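# Set a snap trap using three robot arms

## Task

Arm feet in the scene frame (metres, heading in degrees counter-clockwise from +x): arm1 at x=-0.06 y=-0.43 z=+0.72 heading +90; arm2 at x=-0.50 y=+0.00 z=+0.72 heading +0; arm3 at x=+0.58 y=+0.00 z=+0.72 heading +180. Arm the snap trap: rotate the hammer across to the opposite side so the hold-down bar keeps it there, and lift the yellow pedal until the lip of its catch rests above the end of the bar. The trap must end lying flat on the table. Use any number of arms. Anything held in place only by a robot at the finish does not count. Finally release everything and move the arms away.

## Robot and tools

Robots: three identical i2rt Big YAM arms named arm1, arm2 and arm3. Each has six joints, a two-finger gripper and a wrist camera. With joints 1 and 6 at 0 and the hand level and pointing ahead, the wrist camera rides above the hand and looks toward the fingertips. The hand reaches roughly 1.0 m from the joint 1 axis. The arms never wait for one another.

Frame: a single scene frame with its origin on the floor and +z upward. The table top is near z=0.72. The point "hand" is midway between the fingertips. The hand's z axis runs along the fingers, and the fingers open and close along its y axis.

Joints. All targets are absolute, with tolerances in brackets:
- joint1_rad, -2.879 to 2.879 (±0.045): rotates the arm about its foot. Positive is counter-clockwise seen from above. At 0 the arm points the way its foot faces.
- joint2_rad, 0 to 3.141 (±0.14): shoulder. At 0 the upper arm points back, about level. Increasing it raises the arm and then brings it forward.
- joint3_rad, 0 to 3.019 (±0.09): elbow. At 0 it is fully folded, and increasing it straightens the arm.
- joint4_rad, -1.692 to 1.57 (±0.055): hand pitch. Positive tilts the fingers up.
- joint5_rad, -1.57 to 1.57 (±0.03): sideways swing of the hand. Positive goes to the arm's right.
- joint6_rad, -2.094 to 2.094 (±0.035): hand roll. Positive is clockwise when viewed from behind the hand.
- gripper_m, 0 to 0.093 (±0.003): fingertip gap in metres. Grip force tops out near 50 to 62 N per pad and is lower on some grippers.
Joints move at different speeds, so the hand can sweep a wide arc between two postures.

execute_actions(actions, cameras):
- actions is a list holding one action, or an empty list to observe without moving.
- The action is an object keyed by arm name. Each arm gets {"joints": {...}}, which maps joint names to absolute targets in radians (gripper in metres).
- Each arm has its own map, and you may name only some of its joints. Joints or arms you omit can still be pushing toward their earlier targets.
- All listed motions begin together and may finish at different times. One action lasts at most 15 s.
- An unknown key or an out-of-range value rejects the whole call, and nothing moves.
- Example: {"arm1": {"joints": {"gripper_m": 0.05}}, "arm2": {"joints": {"joint1_rad": 0.3}}}.
- cameras lists which images come back: arm1_cam_wrist, arm2_cam_wrist, arm3_cam_wrist, cam_high, cam_low or all. Leaving it out, null or ["all"] returns every camera, and [] returns none. The "pictures" line names the images in order.

wait(seconds): 0 to 10 s with no new command. It returns state and images as an empty action would.

zoom_image(camera, region): gives a closer look at the latest full image from one camera. region is [x0, y0, x1, y1] in pixels, measured from the top-left corner, at most 504x504.

finished_scene(scene): ends scene 1 or 2 permanently and reports whether the task succeeded. The goal must still hold at that point. Its result introduces the next scene's task. If you reply with no tool call, every remaining scene ends.

Result lines:
- joint_status reports how each commanded motion ended.
- off_target: the joint stopped short and may keep pushing.
- contact_stop or time_out: the joint drops its target and holds where it stopped. After time_out, though, a joint may keep a target no more than 0.375, 0.375, 0.113, 0.225, 0.075 and 0.3 rad away (joints 1 to 6), continue pushing toward it, and move there if the path opens.
- "joint command not followed", usually with a "cause:" line: a safety check blocked that arm's joint targets, and the affected joints read not_followed. The gripper command still runs. The blocked targets may be retried on later actions. Calls without an action never show this line.
- on_its_own lists what the robot did without being commanded. There, "held at" means the target, not the actual position.
- To stop a joint from pushing, send it its reported position. Tiny target changes may produce no motion. A joint carrying a load sags.
- Once any result reports a stop, your later motion, wait and finish calls in that same reply are not carried out.

Hazards:
- Arms keep pushing after contact and can push hard.
- A hard press between two robots fails the task and ends the run, and a hard collision can do the same. No state line reports arm-to-arm contact.
- The anti-collision check may act too late and ignores fingers, gripper housings and wrist cameras.
- Knocking anything out of the work area fails the task.

Motor heat: holding a load heats motors, including while you are thinking. At 85 °C a MOTOR HOT warning appears. At 100 °C an OVER-TEMPERATURE FAULT occurs: that arm goes limp and falls until it cools, and its unfinished keys show limit_stop_at_motor_heat. Resend those targets afterwards. Some heat carries into the next scene.

Meanwhile the robot holds your last command.

Cameras: cam_high and cam_low are fixed in the room; the others ride on the wrists. Calibration is given in OpenCV form: K, distortion D, and T_world_to_cam as a 4x4 in metres. Real poses can be off by up to about 2.3° and 9 mm. Wrist camera poses are derived from reported joint angles and carry extra error from them.

After a summary, first send an empty execute_actions to learn the current scene and its task.

Each tool is called after "Call:" by a JSON object that holds its "method" and its "body".

## Session

Call:
{"method": "execute_actions", "body": {"actions": []}}

Scene clock: 0.00 s.
Motor temperatures (°C, as the motors report them): arm1=[27 25 26 27 28 25] | arm2=[28 26 25 26 27 25] | arm3=[28 27 26 25 27 24]
arm1.joint_positions: joint1_rad=+0.001 joint2_rad=+0.454 joint3_rad=+1.479 joint4_rad=-1.526 joint5_rad=-0.001 joint6_rad=+0.012 gripper_m=+0.095
arm1.joint_status: not commanded
arm1.hand: x=-0.0490 y=-0.3049 z=+1.3467 quat_wxyz=(-0.361, +0.592, -0.624, -0.360) (m; scene frame)
arm2.joint_positions: joint1_rad=+0.010 joint2_rad=+0.437 joint3_rad=+1.449 joint4_rad=-1.521 joint5_rad=+0.000 joint6_rad=-0.007 gripper_m=+0.095
arm2.joint_status: not commanded
arm2.hand: x=-0.3716 y=+0.0075 z=+1.3304 quat_wxyz=(-0.503, +0.019, -0.864, -0.004) (m; scene frame)
arm3.joint_positions: joint1_rad=-0.010 joint2_rad=+0.436 joint3_rad=+1.467 joint4_rad=-1.532 joint5_rad=-0.016 joint6_rad=-0.003 gripper_m=+0.094
arm3.joint_status: not commanded
arm3.hand: x=+0.4609 y=+0.0072 z=+1.2946 quat_wxyz=(-0.010, -0.860, +0.002, +0.510) (m; scene frame)
pictures: arm1_cam_wrist, arm2_cam_wrist, arm3_cam_wrist, cam_high, cam_low
Images, in order (width x height): arm1_cam_wrist 504x504, arm2_cam_wrist 504x504, arm3_cam_wrist 504x504, cam_high 896x504, cam_low 896x504.

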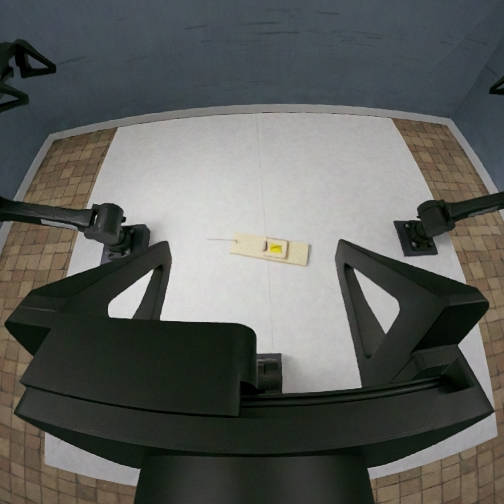

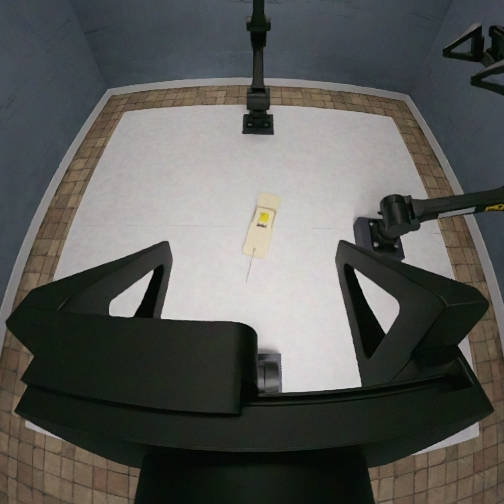

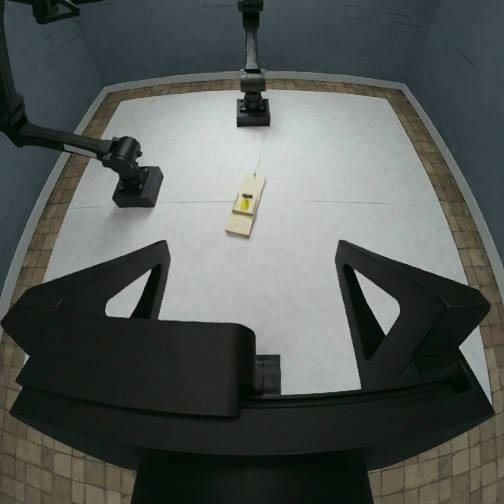

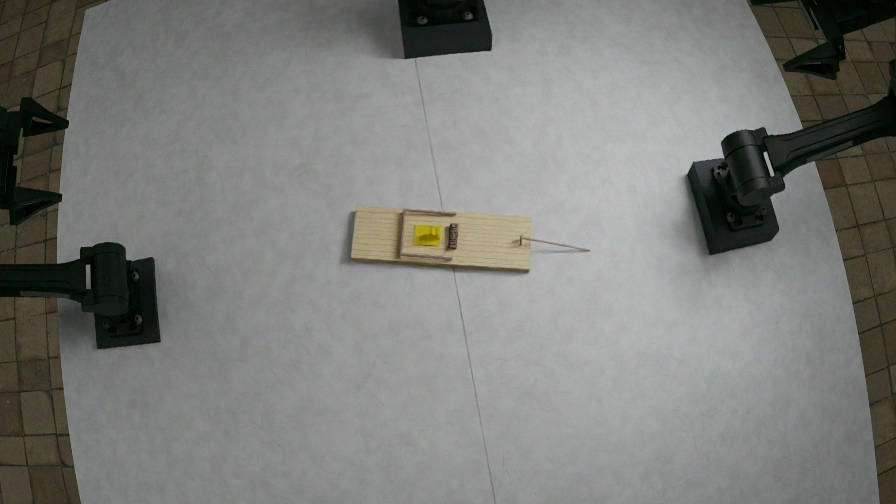

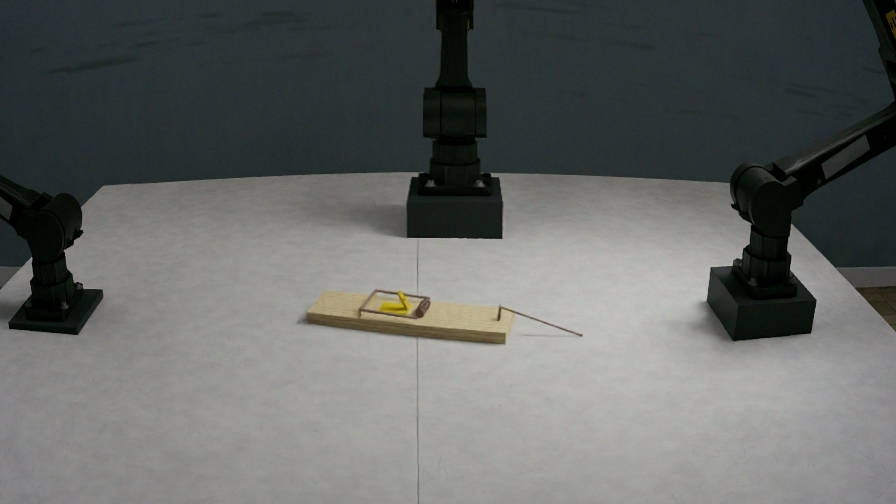

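Call:
{"method": "zoom_image", "body": {"camera": "cam_high", "region": [330, 170, 610, 310]}}

Call:
{"method": "zoom_image", "body": {"camera": "cam_low", "region": [290, 260, 600, 370]}}

Region (330, 170, 610, 310) of cam_high's 896x504 image, scaled by 1.800, with more detail than that image has.

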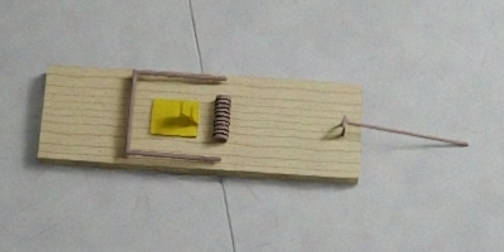

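Region (290, 260, 600, 370) of cam_low's 896x504 image, scaled by 1.626, with more detail than that image has; it fills the top 179 rows of this view, and the rest is white.

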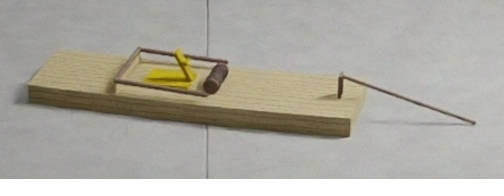

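Call:
{"method": "execute_actions", "body": {"actions": [{"arm1":{"joints":{"joint2_rad":1.0}},"arm2":{"joints":{"joint4_rad":-0.9}},"arm3":{"joints":{"joint3_rad":0.9}}}], "cameras": []}}

Scene clock: 49.47 s.
Motor temperatures (°C, as the motors report them): arm1=[27 25 28 27 28 25] | arm2=[28 27 27 26 27 25] | arm3=[28 27 28 25 27 24]
arm1.joint_positions: joint1_rad=+0.001 joint2_rad=+0.999 joint3_rad=+1.479 joint4_rad=-1.526 joint5_rad=-0.001 joint6_rad=+0.012 gripper_m=+0.095
arm1.joint_status: all done
arm1.hand: x=-0.0428 y=-0.0943 z=+1.2299 quat_wxyz=(-0.181, +0.666, -0.700, -0.185) (m; scene frame)
arm2.joint_positions: joint1_rad=+0.010 joint2_rad=+0.437 joint3_rad=+1.449 joint4_rad=-0.917 joint5_rad=+0.000 joint6_rad=-0.007 gripper_m=+0.095
arm2.joint_status: all done
arm2.hand: x=-0.3405 y=+0.0095 z=+1.4733 quat_wxyz=(-0.737, +0.016, -0.675, -0.007) (m; scene frame)
arm3.joint_positions: joint1_rad=-0.010 joint2_rad=+0.445 joint3_rad=+0.896 joint4_rad=-1.532 joint5_rad=-0.016 joint6_rad=-0.003 gripper_m=+0.094
arm3.joint_status: all done
arm3.hand: x=+0.4115 y=+0.0038 z=+1.0373 quat_wxyz=(-0.014, -0.970, +0.003, +0.242) (m; scene frame)
pictures: none
No camera images: the call's "cameras" was empty. Leave "cameras" out to get every camera's image.

Call:
{"method": "execute_actions", "body": {"actions": [{"arm1":{"joints":{"joint1_rad":-0.27,"joint2_rad":1.293,"joint3_rad":0.787,"joint4_rad":-0.694,"gripper_m":0.04}},"arm3":{"joints":{"joint1_rad":0.204,"joint2_rad":1.42,"joint3_rad":0.569,"joint4_rad":0.188,"joint5_rad":0.37,"joint6_rad":0.296}}}]}}

Scene clock: 132.97 s.
Motor temperatures (°C, as the motors report them): arm1=[27 25 30 27 28 25] | arm2=[28 27 28 26 27 25] | arm3=[28 27 29 25 27 24]
arm1.joint_positions: joint1_rad=-0.276 joint2_rad=+1.303 joint3_rad=+0.799 joint4_rad=-0.712 joint5_rad=-0.001 joint6_rad=+0.012 gripper_m=+0.040
arm1.joint_status: all done
arm1.hand: x=+0.0668 y=-0.0429 z=+0.8779 quat_wxyz=(-0.137, +0.574, -0.800, -0.108) (m; scene frame)
arm2.joint_positions: joint1_rad=+0.010 joint2_rad=+0.437 joint3_rad=+1.449 joint4_rad=-0.917 joint5_rad=+0.000 joint6_rad=-0.007 gripper_m=+0.095
arm2.joint_status: not commanded
arm2.hand: x=-0.3405 y=+0.0095 z=+1.4733 quat_wxyz=(-0.737, +0.016, -0.675, -0.007) (m; scene frame)
arm3.joint_positions: joint1_rad=+0.194 joint2_rad=+1.426 joint3_rad=+0.566 joint4_rad=+0.167 joint5_rad=+0.367 joint6_rad=+0.284 gripper_m=+0.094
arm3.joint_status: all done
arm3.hand: x=+0.1130 y=-0.0275 z=+0.8090 quat_wxyz=(+0.055, -0.886, +0.121, +0.444) (m; scene frame)
pictures: arm1_cam_wrist, arm2_cam_wrist, arm3_cam_wrist, cam_high, cam_low
camera_calibration (this result's frames):
arm1_cam_wrist: T_world_to_cam=[[0.944625, -0.328062, -0.0077095, -0.0677489], [-0.313816, -0.909977, 0.271038, -0.251135], [-0.0959326, -0.25361, -0.962538, 0.966312], [0, 0, 0, 1]] pos_world=[0.0778879, -0.00568653, 0.997657]
arm2_cam_wrist: T_world_to_cam=[[0.0363807, -0.999336, -0.00218515, 0.0242916], [-0.50508, -0.0165005, -0.862915, 1.1085], [0.862306, 0.0324971, -0.505345, 1.16427], [0, 0, 0, 1]] pos_world=[-0.444958, 0.00473095, 1.54495]
arm3_cam_wrist: T_world_to_cam=[[0.270101, 0.962832, -0.0000810985, -0.00495111], [0.919494, -0.257968, -0.296621, 0.137991], [-0.285617, 0.080043, -0.954995, 0.930475], [0, 0, 0, 1]] pos_world=[0.140215, -0.0341135, 0.92953]
Images, in order (width x height): arm1_cam_wrist 504x504, arm2_cam_wrist 504x504, arm3_cam_wrist 504x504, cam_high 896x504, cam_low 896x504.

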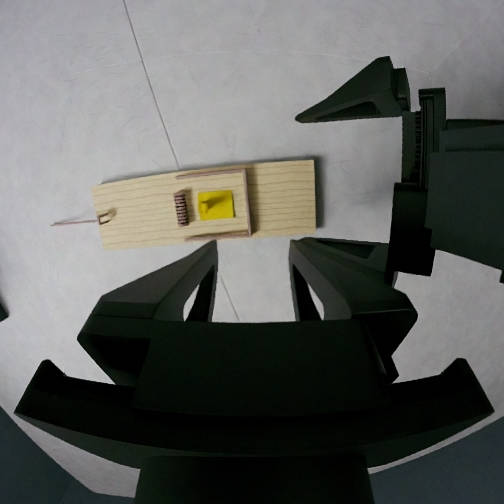

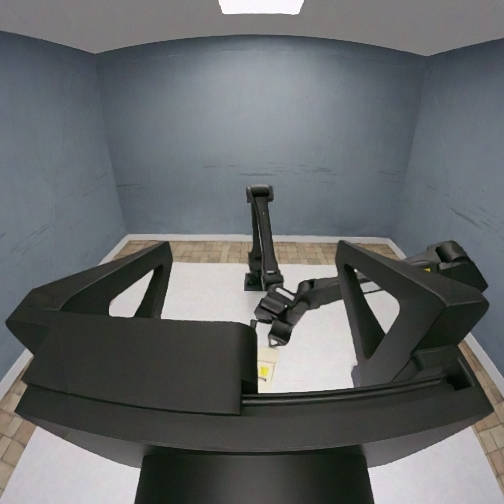

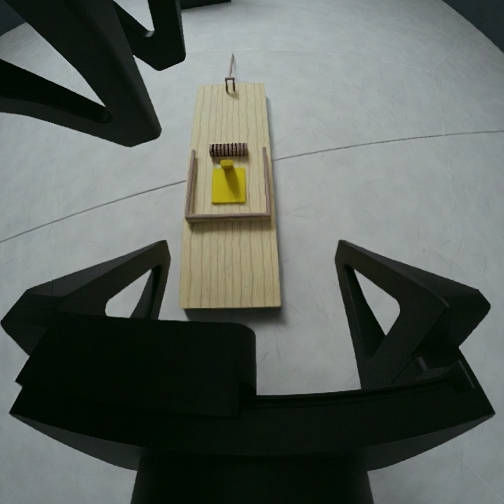

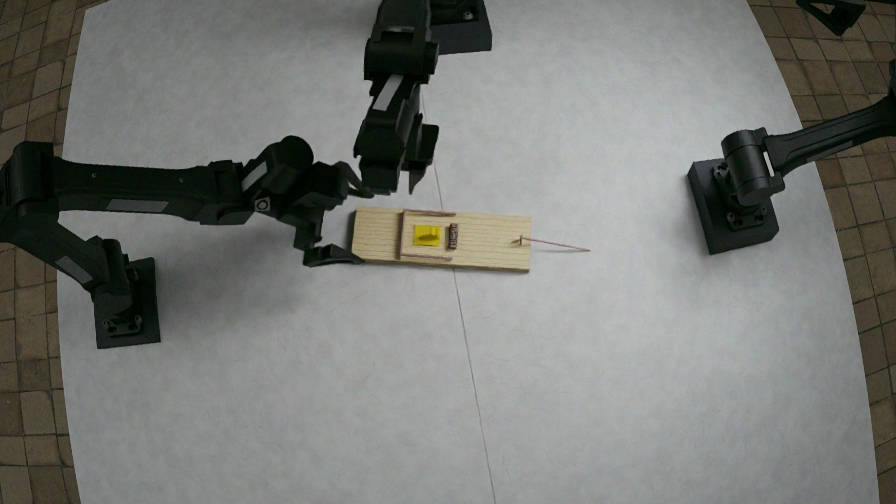

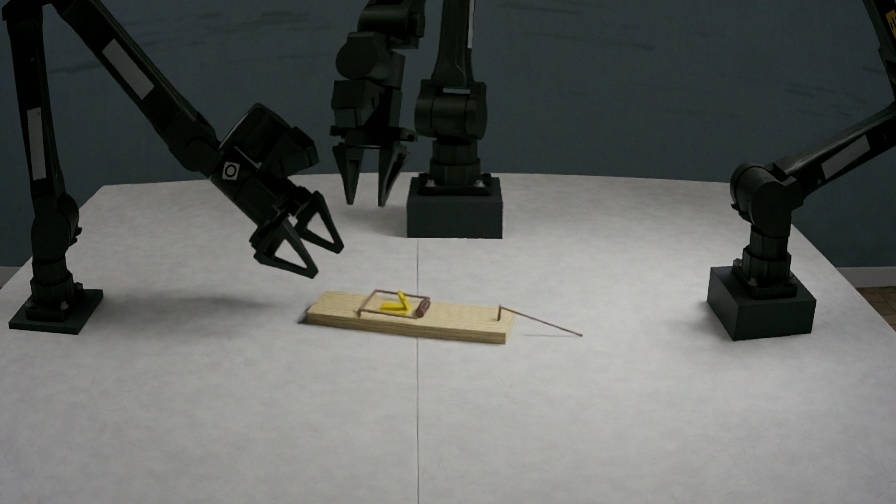

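Call:
{"method": "execute_actions", "body": {"actions": [{"arm1":{"joints":{"joint1_rad":-0.2}},"arm3":{"joints":{"joint1_rad":0.245,"joint2_rad":1.61,"joint3_rad":0.54,"joint4_rad":0.385}}}], "cameras": ["arm3_cam_wrist","cam_low","cam_high"]}}

Scene clock: 161.80 s.
Motor temperatures (°C, as the motors report them): arm1=[27 26 29 27 28 25] | arm2=[28 27 29 26 27 25] | arm3=[28 27 29 25 27 24]
arm1.joint_positions: joint1_rad=-0.198 joint2_rad=+1.303 joint3_rad=+0.799 joint4_rad=-0.712 joint5_rad=-0.001 joint6_rad=+0.012 gripper_m=+0.040
arm1.joint_status: all done
arm1.hand: x=+0.0360 y=-0.0342 z=+0.8782 quat_wxyz=(-0.133, +0.605, -0.777, -0.114) (m; scene frame)
arm2.joint_positions: joint1_rad=+0.010 joint2_rad=+0.437 joint3_rad=+1.449 joint4_rad=-0.917 joint5_rad=+0.000 joint6_rad=-0.007 gripper_m=+0.095
arm2.joint_status: not commanded
arm2.hand: x=-0.3405 y=+0.0095 z=+1.4733 quat_wxyz=(-0.737, +0.016, -0.675, -0.007) (m; scene frame)
arm3.joint_positions: joint1_rad=+0.237 joint2_rad=+1.624 joint3_rad=+0.538 joint4_rad=+0.364 joint5_rad=+0.369 joint6_rad=+0.284 gripper_m=+0.094
arm3.joint_status: all done
arm3.hand: x=+0.1147 y=-0.0481 z=+0.7460 quat_wxyz=(+0.050, -0.894, +0.100, +0.434) (m; scene frame)
pictures: arm3_cam_wrist, cam_high, cam_low
camera_calibration (this result's frames):
arm3_cam_wrist: T_world_to_cam=[[0.22952, 0.973216, 0.0131071, 0.00971191], [0.937015, -0.217299, -0.273466, 0.0950647], [-0.263293, 0.0750474, -0.961792, 0.874731], [0, 0, 0, 1]] pos_world=[0.139005, -0.0544406, 0.86718]
Images, in order (width x height): arm3_cam_wrist 504x504, cam_high 896x504, cam_low 896x504.

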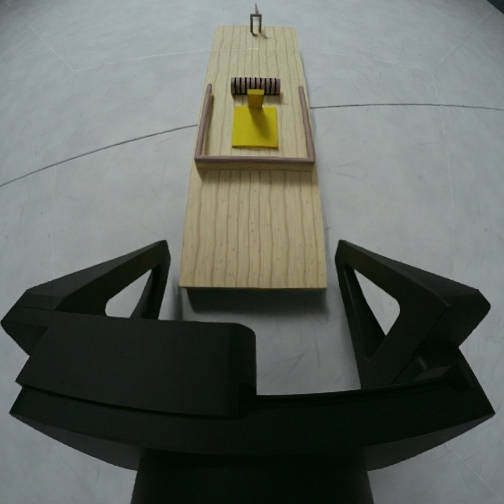

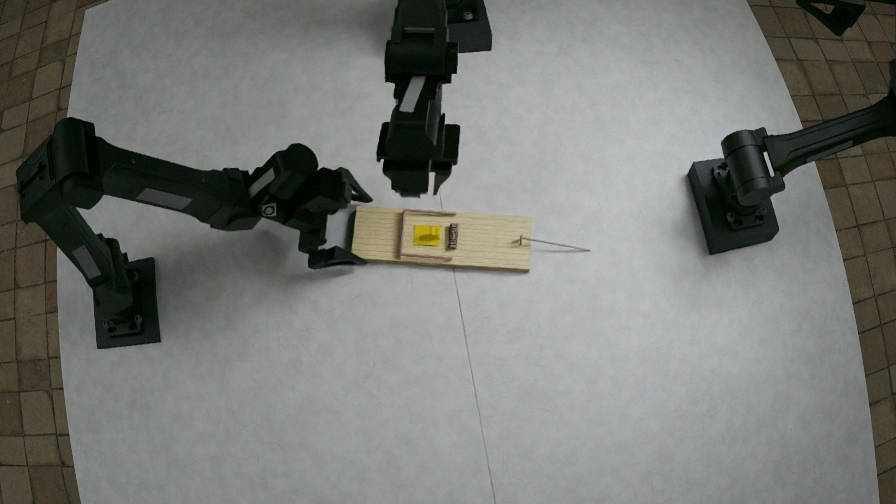

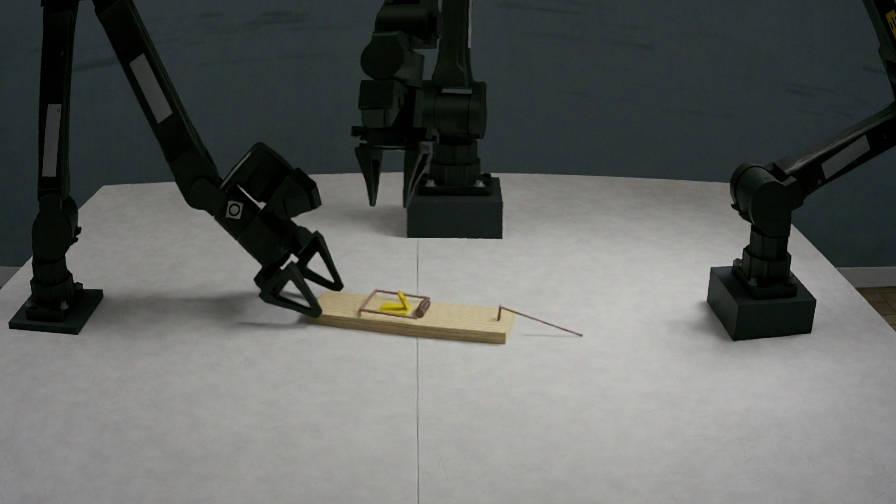

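Call:
{"method": "execute_actions", "body": {"actions": [{"arm3":{"joints":{"joint2_rad":1.71,"joint3_rad":0.575,"joint4_rad":0.45}}}], "cameras": ["arm3_cam_wrist","cam_low"]}}

Call:
{"method": "zoom_image", "body": {"camera": "cam_low", "region": [240, 230, 480, 360]}}

Scene clock: 173.10 s.
Motor temperatures (°C, as the motors report them): arm1=[27 26 29 27 28 25] | arm2=[28 27 29 26 27 25] | arm3=[28 27 29 25 27 24]
arm1.joint_positions: joint1_rad=-0.198 joint2_rad=+1.303 joint3_rad=+0.799 joint4_rad=-0.712 joint5_rad=-0.001 joint6_rad=+0.012 gripper_m=+0.040
arm1.joint_status: not commanded
arm1.hand: x=+0.0360 y=-0.0342 z=+0.8782 quat_wxyz=(-0.133, +0.605, -0.777, -0.114) (m; scene frame)
arm2.joint_positions: joint1_rad=+0.010 joint2_rad=+0.437 joint3_rad=+1.449 joint4_rad=-0.917 joint5_rad=+0.000 joint6_rad=-0.007 gripper_m=+0.095
arm2.joint_status: not commanded
arm2.hand: x=-0.3405 y=+0.0095 z=+1.4733 quat_wxyz=(-0.737, +0.016, -0.675, -0.007) (m; scene frame)
arm3.joint_positions: joint1_rad=+0.237 joint2_rad=+1.690 joint3_rad=+0.548 joint4_rad=+0.443 joint5_rad=+0.370 joint6_rad=+0.294 gripper_m=+0.094
arm3.joint_status: all done
arm3.hand: x=+0.1059 y=-0.0501 z=+0.7344 quat_wxyz=(+0.045, -0.889, +0.106, +0.444) (m; scene frame)
pictures: arm3_cam_wrist, cam_low
camera_calibration (this result's frames):
arm3_cam_wrist: T_world_to_cam=[[0.236756, 0.971559, -0.00449493, 0.0259715], [0.928216, -0.227556, -0.294337, 0.115455], [-0.286988, 0.0655138, -0.955691, 0.858912], [0, 0, 0, 1]] pos_world=[0.133182, -0.0552309, 0.854954]
Images, in order (width x height): arm3_cam_wrist 504x504, cam_low 896x504.

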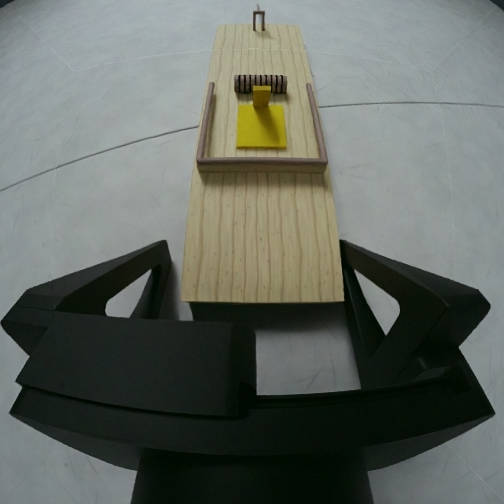

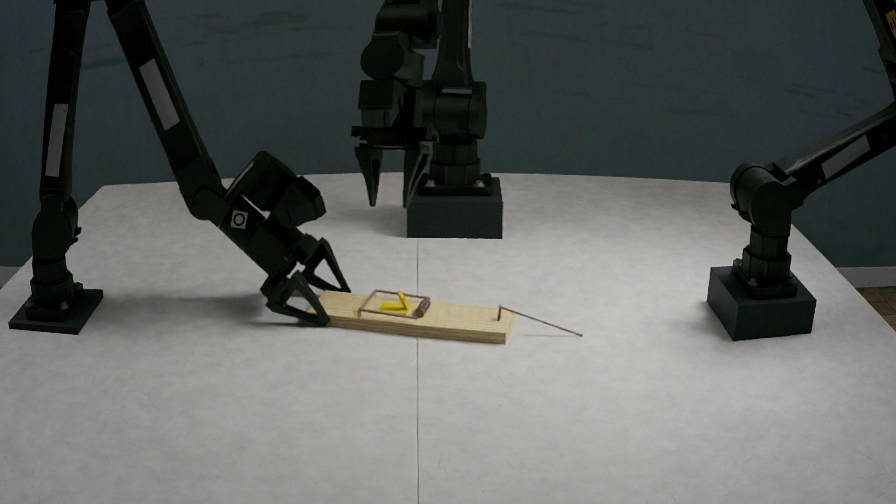

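Region (240, 230, 480, 360) of cam_low's 896x504 image, scaled by 2.100, with more detail than that image has; it fills the top 273 rows of this view, and the rest is white.

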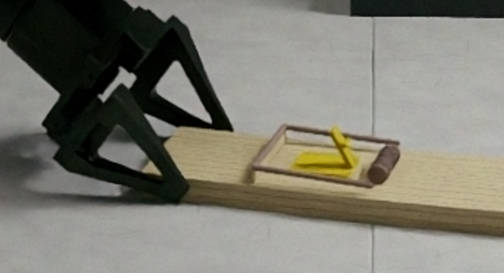

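Call:
{"method": "execute_actions", "body": {"actions": [{"arm1":{"joints":{"joint1_rad":-0.145,"joint2_rad":1.45,"joint3_rad":0.686,"joint4_rad":-0.42,"joint5_rad":0.3,"gripper_m":0.025}},"arm3":{"joints":{"gripper_m":0.07}}}], "cameras": ["arm1_cam_wrist","cam_low","cam_high"]}}

Scene clock: 193.57 s.
Motor temperatures (°C, as the motors report them): arm1=[27 26 29 27 28 25] | arm2=[28 27 29 26 27 25] | arm3=[28 27 29 25 27 24]
arm1.joint_positions: joint1_rad=-0.145 joint2_rad=+1.460 joint3_rad=+0.686 joint4_rad=-0.437 joint5_rad=+0.297 joint6_rad=+0.012 gripper_m=+0.025
arm1.joint_status: all done
arm1.hand: x=+0.0634 y=-0.0415 z=+0.8037 quat_wxyz=(-0.225, +0.598, -0.770, -0.006) (m; scene frame)
arm2.joint_positions: joint1_rad=+0.010 joint2_rad=+0.437 joint3_rad=+1.449 joint4_rad=-0.917 joint5_rad=+0.000 joint6_rad=-0.007 gripper_m=+0.095
arm2.joint_status: not commanded
arm2.hand: x=-0.3405 y=+0.0095 z=+1.4733 quat_wxyz=(-0.737, +0.016, -0.675, -0.007) (m; scene frame)
arm3.joint_positions: joint1_rad=+0.237 joint2_rad=+1.691 joint3_rad=+0.549 joint4_rad=+0.444 joint5_rad=+0.371 joint6_rad=+0.294 gripper_m=+0.079
arm3.joint_status: gripper_m off_target (ended at +0.079, target +0.070)
arm3.hand: x=+0.1056 y=-0.0501 z=+0.7344 quat_wxyz=(+0.045, -0.888, +0.107, +0.444) (m; scene frame)
pictures: arm1_cam_wrist, cam_high, cam_low
camera_calibration (this result's frames):
arm1_cam_wrist: T_world_to_cam=[[0.917633, -0.294553, 0.26681, -0.282188], [-0.358687, -0.902916, 0.236824, -0.200159], [0.17115, -0.313019, -0.934199, 0.852853], [0, 0, 0, 1]] pos_world=[0.0411845, 0.00311312, 0.919427]
Images, in order (width x height): arm1_cam_wrist 504x504, cam_high 896x504, cam_low 896x504.

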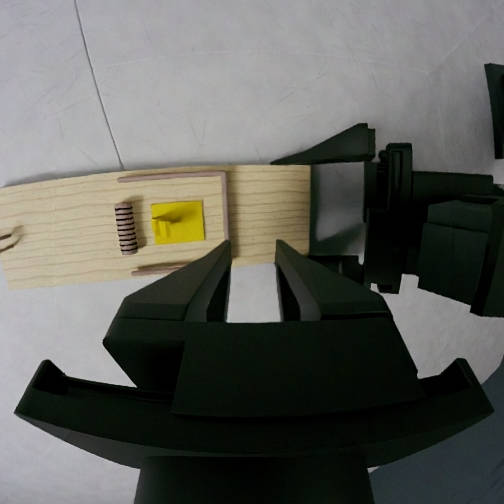

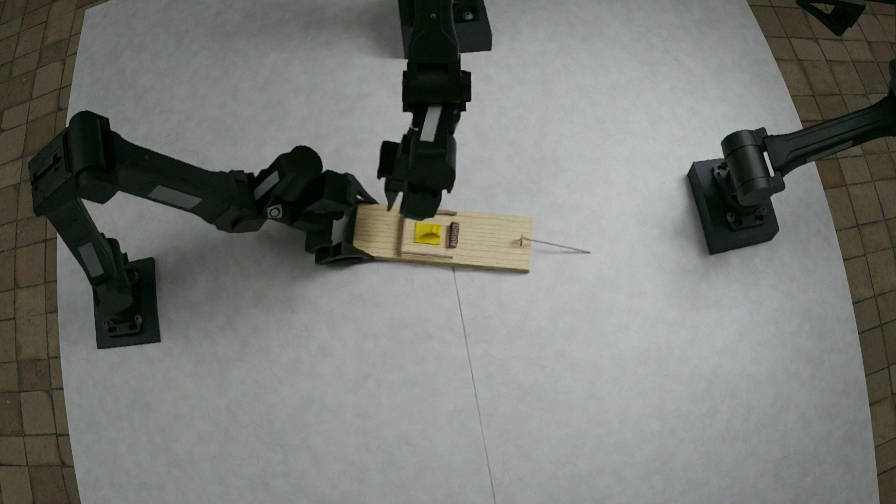

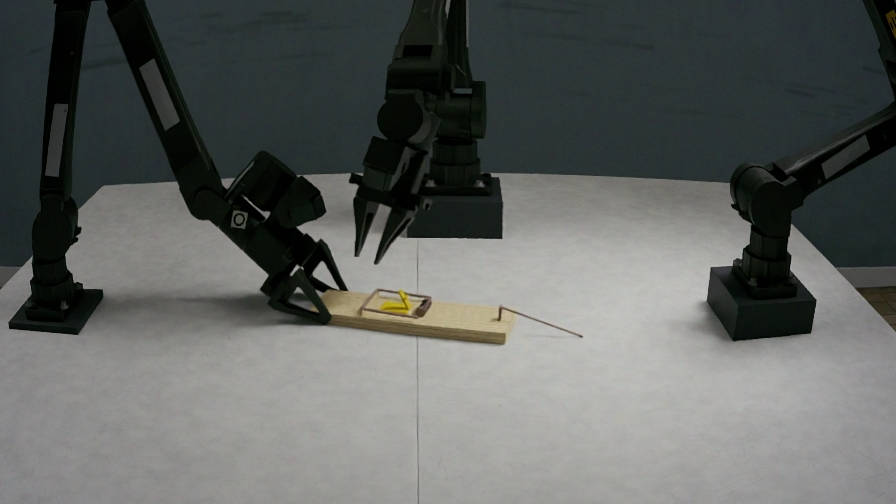

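Call:
{"method": "execute_actions", "body": {"actions": [{"arm1":{"joints":{"joint1_rad":-0.128,"joint2_rad":1.555,"joint3_rad":0.65,"joint4_rad":-0.285}}}], "cameras": ["arm1_cam_wrist","cam_low"]}}

Call:
{"method": "zoom_image", "body": {"camera": "cam_low", "region": [260, 170, 480, 350]}}

Scene clock: 231.97 s.
Motor temperatures (°C, as the motors report them): arm1=[27 26 29 27 28 25] | arm2=[28 27 29 26 27 25] | arm3=[28 27 29 25 27 24]
arm1.joint_positions: joint1_rad=-0.135 joint2_rad=+1.557 joint3_rad=+0.657 joint4_rad=-0.302 joint5_rad=+0.298 joint6_rad=+0.012 gripper_m=+0.025
arm1.joint_status: all done
arm1.hand: x=+0.0598 y=-0.0368 z=+0.7681 quat_wxyz=(-0.228, +0.600, -0.766, -0.010) (m; scene frame)
arm2.joint_positions: joint1_rad=+0.010 joint2_rad=+0.437 joint3_rad=+1.449 joint4_rad=-0.917 joint5_rad=+0.000 joint6_rad=-0.007 gripper_m=+0.095
arm2.joint_status: not commanded
arm2.hand: x=-0.3405 y=+0.0095 z=+1.4733 quat_wxyz=(-0.737, +0.016, -0.675, -0.007) (m; scene frame)
arm3.joint_positions: joint1_rad=+0.237 joint2_rad=+1.691 joint3_rad=+0.549 joint4_rad=+0.444 joint5_rad=+0.371 joint6_rad=+0.294 gripper_m=+0.079
arm3.joint_status: not commanded
arm3.hand: x=+0.1056 y=-0.0501 z=+0.7344 quat_wxyz=(+0.045, -0.888, +0.107, +0.444) (m; scene frame)
pictures: arm1_cam_wrist, cam_low
camera_calibration (this result's frames):
arm1_cam_wrist: T_world_to_cam=[[0.919799, -0.288178, 0.266315, -0.267587], [-0.350578, -0.908392, 0.227858, -0.182597], [0.176255, -0.302948, -0.936566, 0.823495], [0, 0, 0, 1]] pos_world=[0.0369662, 0.00649365, 0.884127]
Images, in order (width x height): arm1_cam_wrist 504x504, cam_low 896x504.

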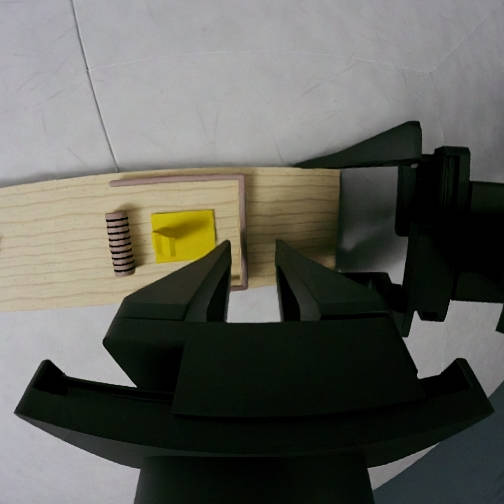

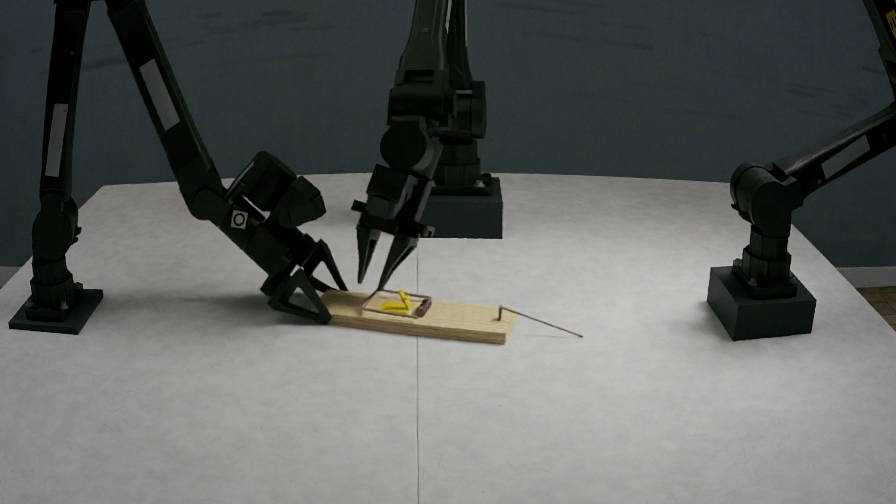

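Region (260, 170, 480, 350) of cam_low's 896x504 image, scaled by 2.291, with more detail than that image has; it fills the top 412 rows of this view, and the rest is white.

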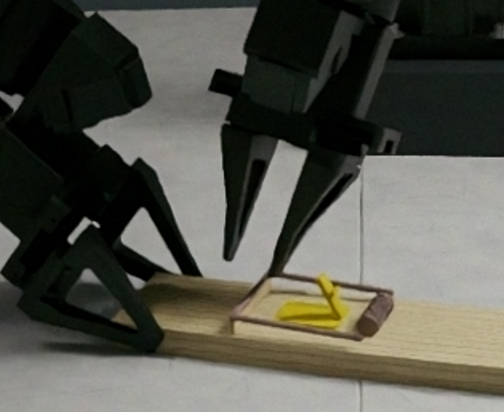

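Call:
{"method": "execute_actions", "body": {"actions": [{"arm1":{"joints":{"joint1_rad":-0.122,"joint2_rad":1.61,"joint3_rad":0.625,"joint4_rad":-0.205}}}], "cameras": ["arm1_cam_wrist","cam_low"]}}

Call:
{"method": "zoom_image", "body": {"camera": "cam_low", "region": [300, 220, 460, 340]}}

Scene clock: 245.00 s.
Motor temperatures (°C, as the motors report them): arm1=[27 26 29 27 28 25] | arm2=[28 27 29 26 27 25] | arm3=[28 27 29 25 27 24]
arm1.joint_positions: joint1_rad=-0.130 joint2_rad=+1.602 joint3_rad=+0.635 joint4_rad=-0.220 joint5_rad=+0.299 joint6_rad=+0.012 gripper_m=+0.025
arm1.joint_status: all done
arm1.hand: x=+0.0578 y=-0.0365 z=+0.7512 quat_wxyz=(-0.234, +0.600, -0.764, -0.015) (m; scene frame)
arm2.joint_positions: joint1_rad=+0.010 joint2_rad=+0.437 joint3_rad=+1.449 joint4_rad=-0.917 joint5_rad=+0.000 joint6_rad=-0.007 gripper_m=+0.095
arm2.joint_status: not commanded
arm2.hand: x=-0.3405 y=+0.0095 z=+1.4733 quat_wxyz=(-0.737, +0.016, -0.675, -0.007) (m; scene frame)
arm3.joint_positions: joint1_rad=+0.237 joint2_rad=+1.691 joint3_rad=+0.549 joint4_rad=+0.444 joint5_rad=+0.371 joint6_rad=+0.294 gripper_m=+0.079
arm3.joint_status: not commanded
arm3.hand: x=+0.1056 y=-0.0501 z=+0.7344 quat_wxyz=(+0.045, -0.888, +0.107, +0.444) (m; scene frame)
pictures: arm1_cam_wrist, cam_low
camera_calibration (this result's frames):
arm1_cam_wrist: T_world_to_cam=[[0.920072, -0.287883, 0.26569, -0.260598], [-0.347249, -0.913276, 0.212943, -0.168328], [0.181345, -0.288184, -0.940247, 0.811119], [0, 0, 0, 1]] pos_world=[0.0342241, 0.00499909, 0.867734]
Images, in order (width x height): arm1_cam_wrist 504x504, cam_low 896x504.

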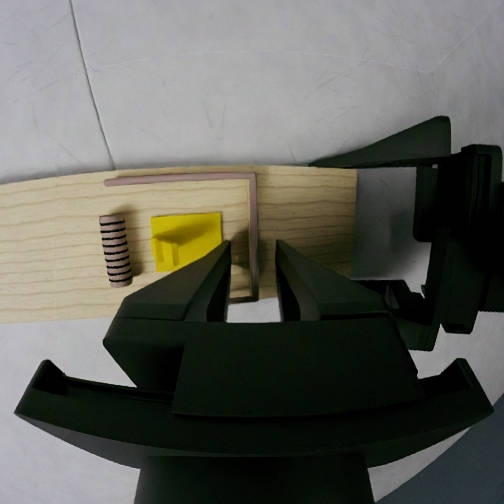

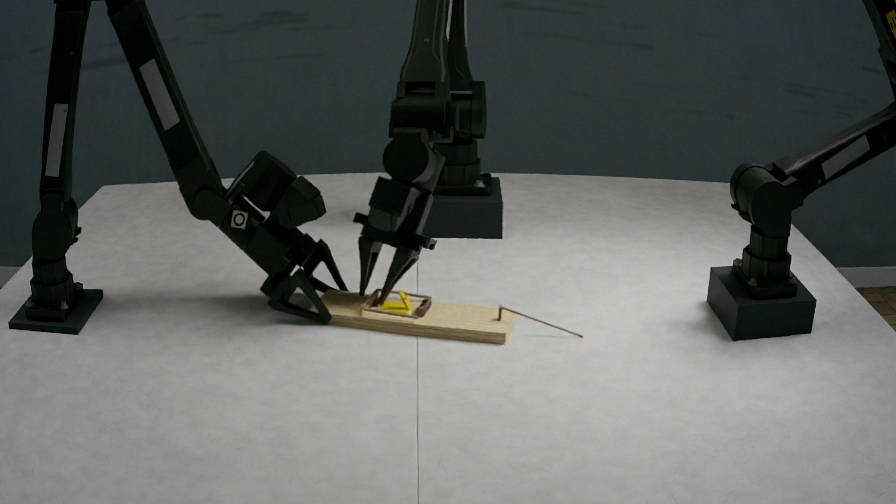

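Region (300, 220, 460, 340) of cam_low's 896x504 image, scaled by 3.150, with more detail than that image has; it fills the top 378 rows of this view, and the rest is white.

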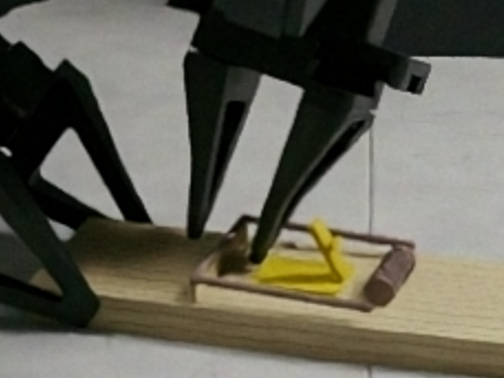

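Call:
{"method": "execute_actions", "body": {"actions": [{"arm1":{"joints":{"joint3_rad":0.598}}}], "cameras": []}}

Call:
{"method": "execute_actions", "body": {"actions": [{"arm1":{"joints":{"gripper_m":0.0}}}], "cameras": ["arm1_cam_wrist","cam_low"]}}

Call:
{"method": "zoom_image", "body": {"camera": "cam_low", "region": [300, 220, 460, 340]}}

Scene clock: 255.30 s.
Motor temperatures (°C, as the motors report them): arm1=[27 26 29 27 28 25] | arm2=[28 27 29 26 27 25] | arm3=[28 27 29 25 27 24]
arm1.joint_positions: joint1_rad=-0.130 joint2_rad=+1.601 joint3_rad=+0.626 joint4_rad=-0.205 joint5_rad=+0.300 joint6_rad=+0.012 gripper_m=+0.025
arm1.joint_status: all done
arm1.hand: x=+0.0574 y=-0.0381 z=+0.7501 quat_wxyz=(-0.237, +0.600, -0.764, -0.017) (m; scene frame)
arm2.joint_positions: joint1_rad=+0.010 joint2_rad=+0.437 joint3_rad=+1.449 joint4_rad=-0.917 joint5_rad=+0.000 joint6_rad=-0.007 gripper_m=+0.095
arm2.joint_status: not commanded
arm2.hand: x=-0.3405 y=+0.0095 z=+1.4733 quat_wxyz=(-0.737, +0.016, -0.675, -0.007) (m; scene frame)
arm3.joint_positions: joint1_rad=+0.237 joint2_rad=+1.691 joint3_rad=+0.549 joint4_rad=+0.444 joint5_rad=+0.371 joint6_rad=+0.294 gripper_m=+0.079
arm3.joint_status: not commanded
arm3.hand: x=+0.1056 y=-0.0501 z=+0.7344 quat_wxyz=(+0.045, -0.888, +0.107, +0.444) (m; scene frame)
pictures: none
No camera images: the call's "cameras" was empty. Leave "cameras" out to get every camera's image.

Scene clock: 255.80 s.
Motor temperatures (°C, as the motors report them): arm1=[27 26 29 27 28 25] | arm2=[28 27 29 26 27 25] | arm3=[28 27 29 25 27 24]
arm1.joint_positions: joint1_rad=-0.129 joint2_rad=+1.601 joint3_rad=+0.618 joint4_rad=-0.205 joint5_rad=+0.304 joint6_rad=+0.012 gripper_m=+0.003
arm1.joint_status: all done
arm1.hand: x=+0.0571 y=-0.0420 z=+0.7481 quat_wxyz=(-0.235, +0.600, -0.764, -0.013) (m; scene frame)
arm2.joint_positions: joint1_rad=+0.010 joint2_rad=+0.437 joint3_rad=+1.449 joint4_rad=-0.917 joint5_rad=+0.000 joint6_rad=-0.007 gripper_m=+0.095
arm2.joint_status: not commanded
arm2.hand: x=-0.3405 y=+0.0095 z=+1.4733 quat_wxyz=(-0.737, +0.016, -0.675, -0.007) (m; scene frame)
arm3.joint_positions: joint1_rad=+0.237 joint2_rad=+1.691 joint3_rad=+0.550 joint4_rad=+0.444 joint5_rad=+0.371 joint6_rad=+0.294 gripper_m=+0.079
arm3.joint_status: not commanded
arm3.hand: x=+0.1052 y=-0.0502 z=+0.7345 quat_wxyz=(+0.045, -0.888, +0.107, +0.444) (m; scene frame)
pictures: arm1_cam_wrist, cam_low
camera_calibration (this result's frames):
arm1_cam_wrist: T_world_to_cam=[[0.918825, -0.288, 0.269844, -0.26379], [-0.348618, -0.912773, 0.212864, -0.172802], [0.185001, -0.289657, -0.939081, 0.805578], [0, 0, 0, 1]] pos_world=[0.0331027, -0.000359255, 0.864469]
Images, in order (width x height): arm1_cam_wrist 504x504, cam_low 896x504.

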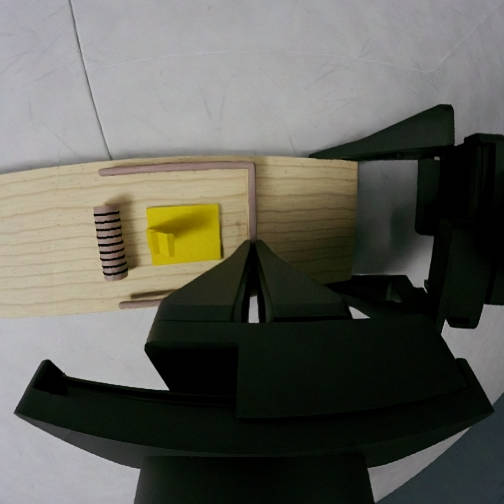

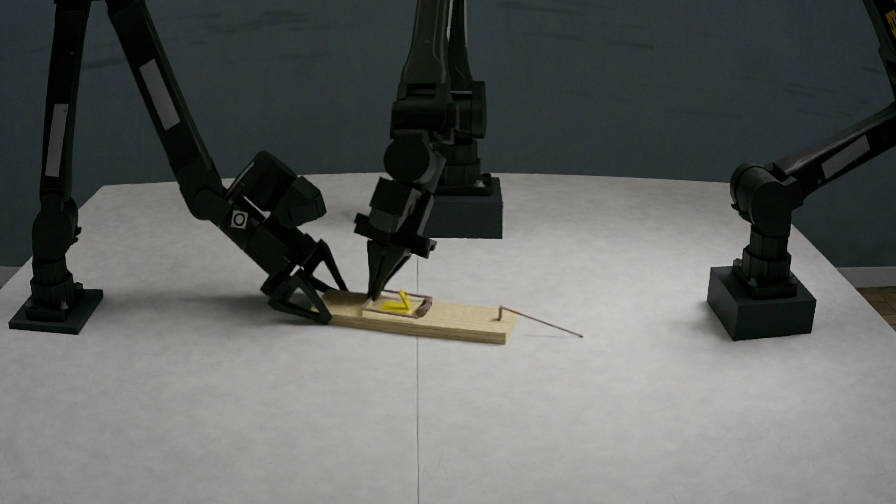

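Region (300, 220, 460, 340) of cam_low's 896x504 image, scaled by 3.150, with more detail than that image has; it fills the top 378 rows of this view, and the rest is white.

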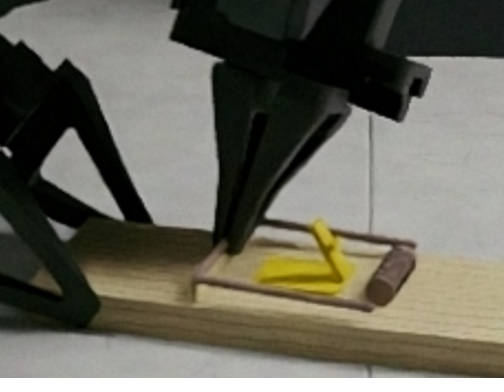

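Call:
{"method": "execute_actions", "body": {"actions": [{"arm1":{"joints":{"joint1_rad":-0.108,"joint2_rad":1.51,"joint3_rad":0.64,"joint4_rad":-0.31}}}], "cameras": ["cam_low"]}}

Call:
{"method": "zoom_image", "body": {"camera": "cam_low", "region": [300, 200, 520, 350]}}

Scene clock: 267.73 s.
Motor temperatures (°C, as the motors report them): arm1=[27 26 29 27 28 25] | arm2=[28 27 29 26 27 25] | arm3=[28 27 29 25 27 24]
arm1.joint_positions: joint1_rad=-0.110 joint2_rad=+1.543 joint3_rad=+0.618 joint4_rad=-0.297 joint5_rad=+0.285 joint6_rad=+0.012 gripper_m=+0.003
arm1.joint_status: all done
arm1.hand: x=+0.0453 y=-0.0503 z=+0.7611 quat_wxyz=(-0.218, +0.613, -0.759, -0.011) (m; scene frame)
arm2.joint_positions: joint1_rad=+0.010 joint2_rad=+0.437 joint3_rad=+1.449 joint4_rad=-0.917 joint5_rad=+0.000 joint6_rad=-0.007 gripper_m=+0.095
arm2.joint_status: not commanded
arm2.hand: x=-0.3405 y=+0.0095 z=+1.4733 quat_wxyz=(-0.737, +0.016, -0.675, -0.007) (m; scene frame)
arm3.joint_positions: joint1_rad=+0.245 joint2_rad=+1.693 joint3_rad=+0.571 joint4_rad=+0.458 joint5_rad=+0.362 joint6_rad=+0.294 gripper_m=+0.079
arm3.joint_status: not commanded
arm3.hand: x=+0.0933 y=-0.0585 z=+0.7437 quat_wxyz=(+0.034, -0.882, +0.104, +0.458) (m; scene frame)
pictures: cam_low
Images, in order (width x height): cam_low 896x504.

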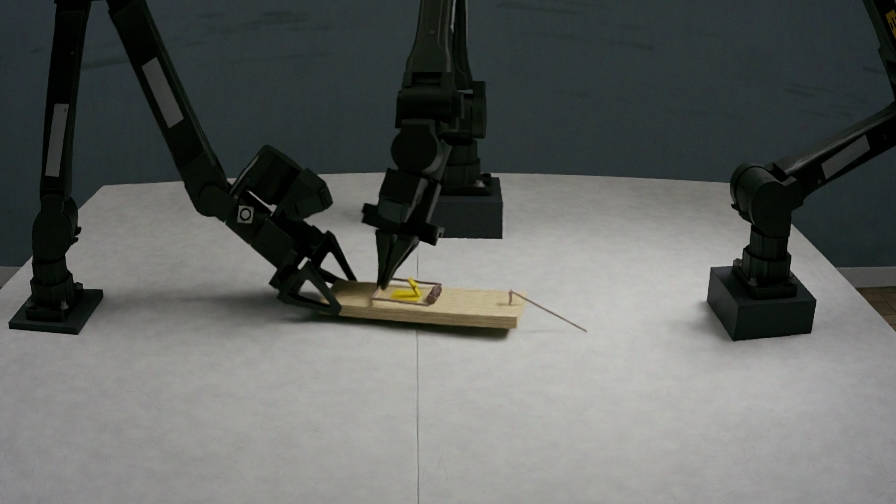

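Region (300, 200, 520, 350) of cam_low's 896x504 image, scaled by 2.291, with more detail than that image has; it fills the top 344 rows of this view, and the rest is white.

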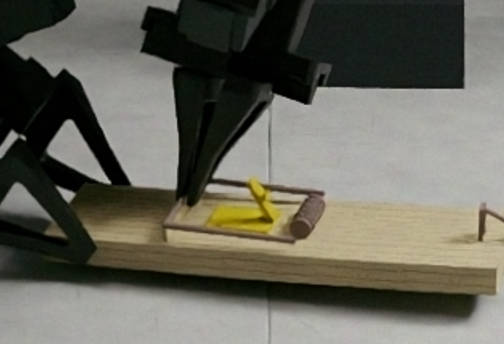

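Call:
{"method": "execute_actions", "body": {"actions": [{"arm1":{"joints":{"joint1_rad":-0.13,"joint2_rad":1.61,"joint3_rad":0.615,"joint4_rad":-0.2}},"arm3":{"joints":{"joint1_rad":0.235,"joint2_rad":1.73,"joint3_rad":0.535,"joint4_rad":0.44}},"arm2":{"joints":{"joint1_rad":0.09,"joint2_rad":0.8,"joint3_rad":0.46,"joint4_rad":-0.5,"gripper_m":0}}}], "cameras": []}}

Call:
{"method": "execute_actions", "body": {"actions": [{"arm2":{"joints":{"joint2_rad":1.33,"joint4_rad":-0.115}}}], "cameras": ["arm2_cam_wrist","cam_low","cam_high"]}}

Scene clock: 286.43 s.
Motor temperatures (°C, as the motors report them): arm1=[27 26 29 27 28 25] | arm2=[28 27 30 26 27 25] | arm3=[28 27 29 25 28 24]
arm1.joint_positions: joint1_rad=-0.124 joint2_rad=+1.593 joint3_rad=+0.618 joint4_rad=-0.231 joint5_rad=+0.296 joint6_rad=+0.012 gripper_m=+0.003
arm1.joint_status: all done
arm1.hand: x=+0.0531 y=-0.0453 z=+0.7486 quat_wxyz=(-0.227, +0.605, -0.763, -0.011) (m; scene frame)
arm2.joint_positions: joint1_rad=+0.085 joint2_rad=+0.806 joint3_rad=+0.457 joint4_rad=-0.515 joint5_rad=+0.000 joint6_rad=-0.007 gripper_m=+0.001
arm2.joint_status: all done
arm2.hand: x=-0.1738 y=+0.0355 z=+0.9056 quat_wxyz=(-0.342, +0.055, -0.938, -0.014) (m; scene frame)
arm3.joint_positions: joint1_rad=+0.245 joint2_rad=+1.705 joint3_rad=+0.558 joint4_rad=+0.459 joint5_rad=+0.375 joint6_rad=+0.291 gripper_m=+0.079
arm3.joint_status: all done
arm3.hand: x=+0.1014 y=-0.0544 z=+0.7338 quat_wxyz=(+0.045, -0.887, +0.103, +0.449) (m; scene frame)
pictures: none
No camera images: the call's "cameras" was empty. Leave "cameras" out to get every camera's image.

Scene clock: 287.70 s.
Motor temperatures (°C, as the motors report them): arm1=[27 26 29 27 28 25] | arm2=[28 27 30 26 27 25] | arm3=[28 27 29 25 28 24]
arm1.joint_positions: joint1_rad=-0.124 joint2_rad=+1.593 joint3_rad=+0.618 joint4_rad=-0.231 joint5_rad=+0.296 joint6_rad=+0.012 gripper_m=+0.003
arm1.joint_status: not commanded
arm1.hand: x=+0.0531 y=-0.0453 z=+0.7486 quat_wxyz=(-0.227, +0.605, -0.763, -0.011) (m; scene frame)
arm2.joint_positions: joint1_rad=+0.085 joint2_rad=+1.321 joint3_rad=+0.457 joint4_rad=-0.130 joint5_rad=+0.000 joint6_rad=-0.007 gripper_m=+0.001
arm2.joint_status: all done
arm2.hand: x=-0.1259 y=+0.0399 z=+0.7900 quat_wxyz=(-0.281, +0.056, -0.958, -0.011) (m; scene frame)
arm3.joint_positions: joint1_rad=+0.245 joint2_rad=+1.705 joint3_rad=+0.558 joint4_rad=+0.459 joint5_rad=+0.375 joint6_rad=+0.291 gripper_m=+0.079
arm3.joint_status: not commanded
arm3.hand: x=+0.1014 y=-0.0544 z=+0.7338 quat_wxyz=(+0.045, -0.887, +0.103, +0.449) (m; scene frame)
pictures: arm2_cam_wrist, cam_high, cam_low
camera_calibration (this result's frames):
arm2_cam_wrist: T_world_to_cam=[[0.101005, -0.994884, -0.0016619, 0.0529416], [-0.993723, -0.100968, 0.0481729, -0.150189], [-0.0480942, -0.00321426, -0.998838, 0.909592], [0, 0, 0, 1]] pos_world=[-0.110847, 0.0404302, 0.915857]
Images, in order (width x height): arm2_cam_wrist 504x504, cam_high 896x504, cam_low 896x504.

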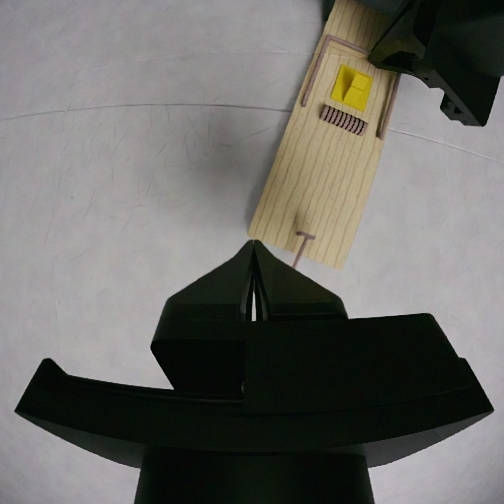

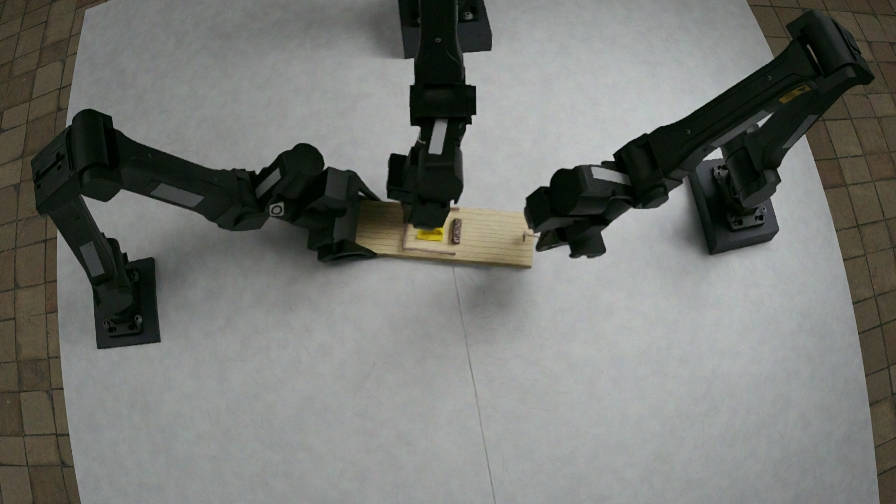

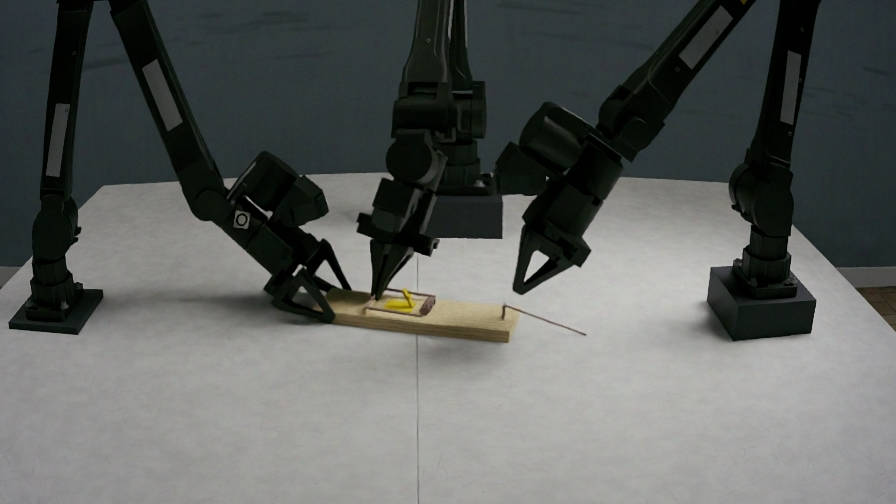

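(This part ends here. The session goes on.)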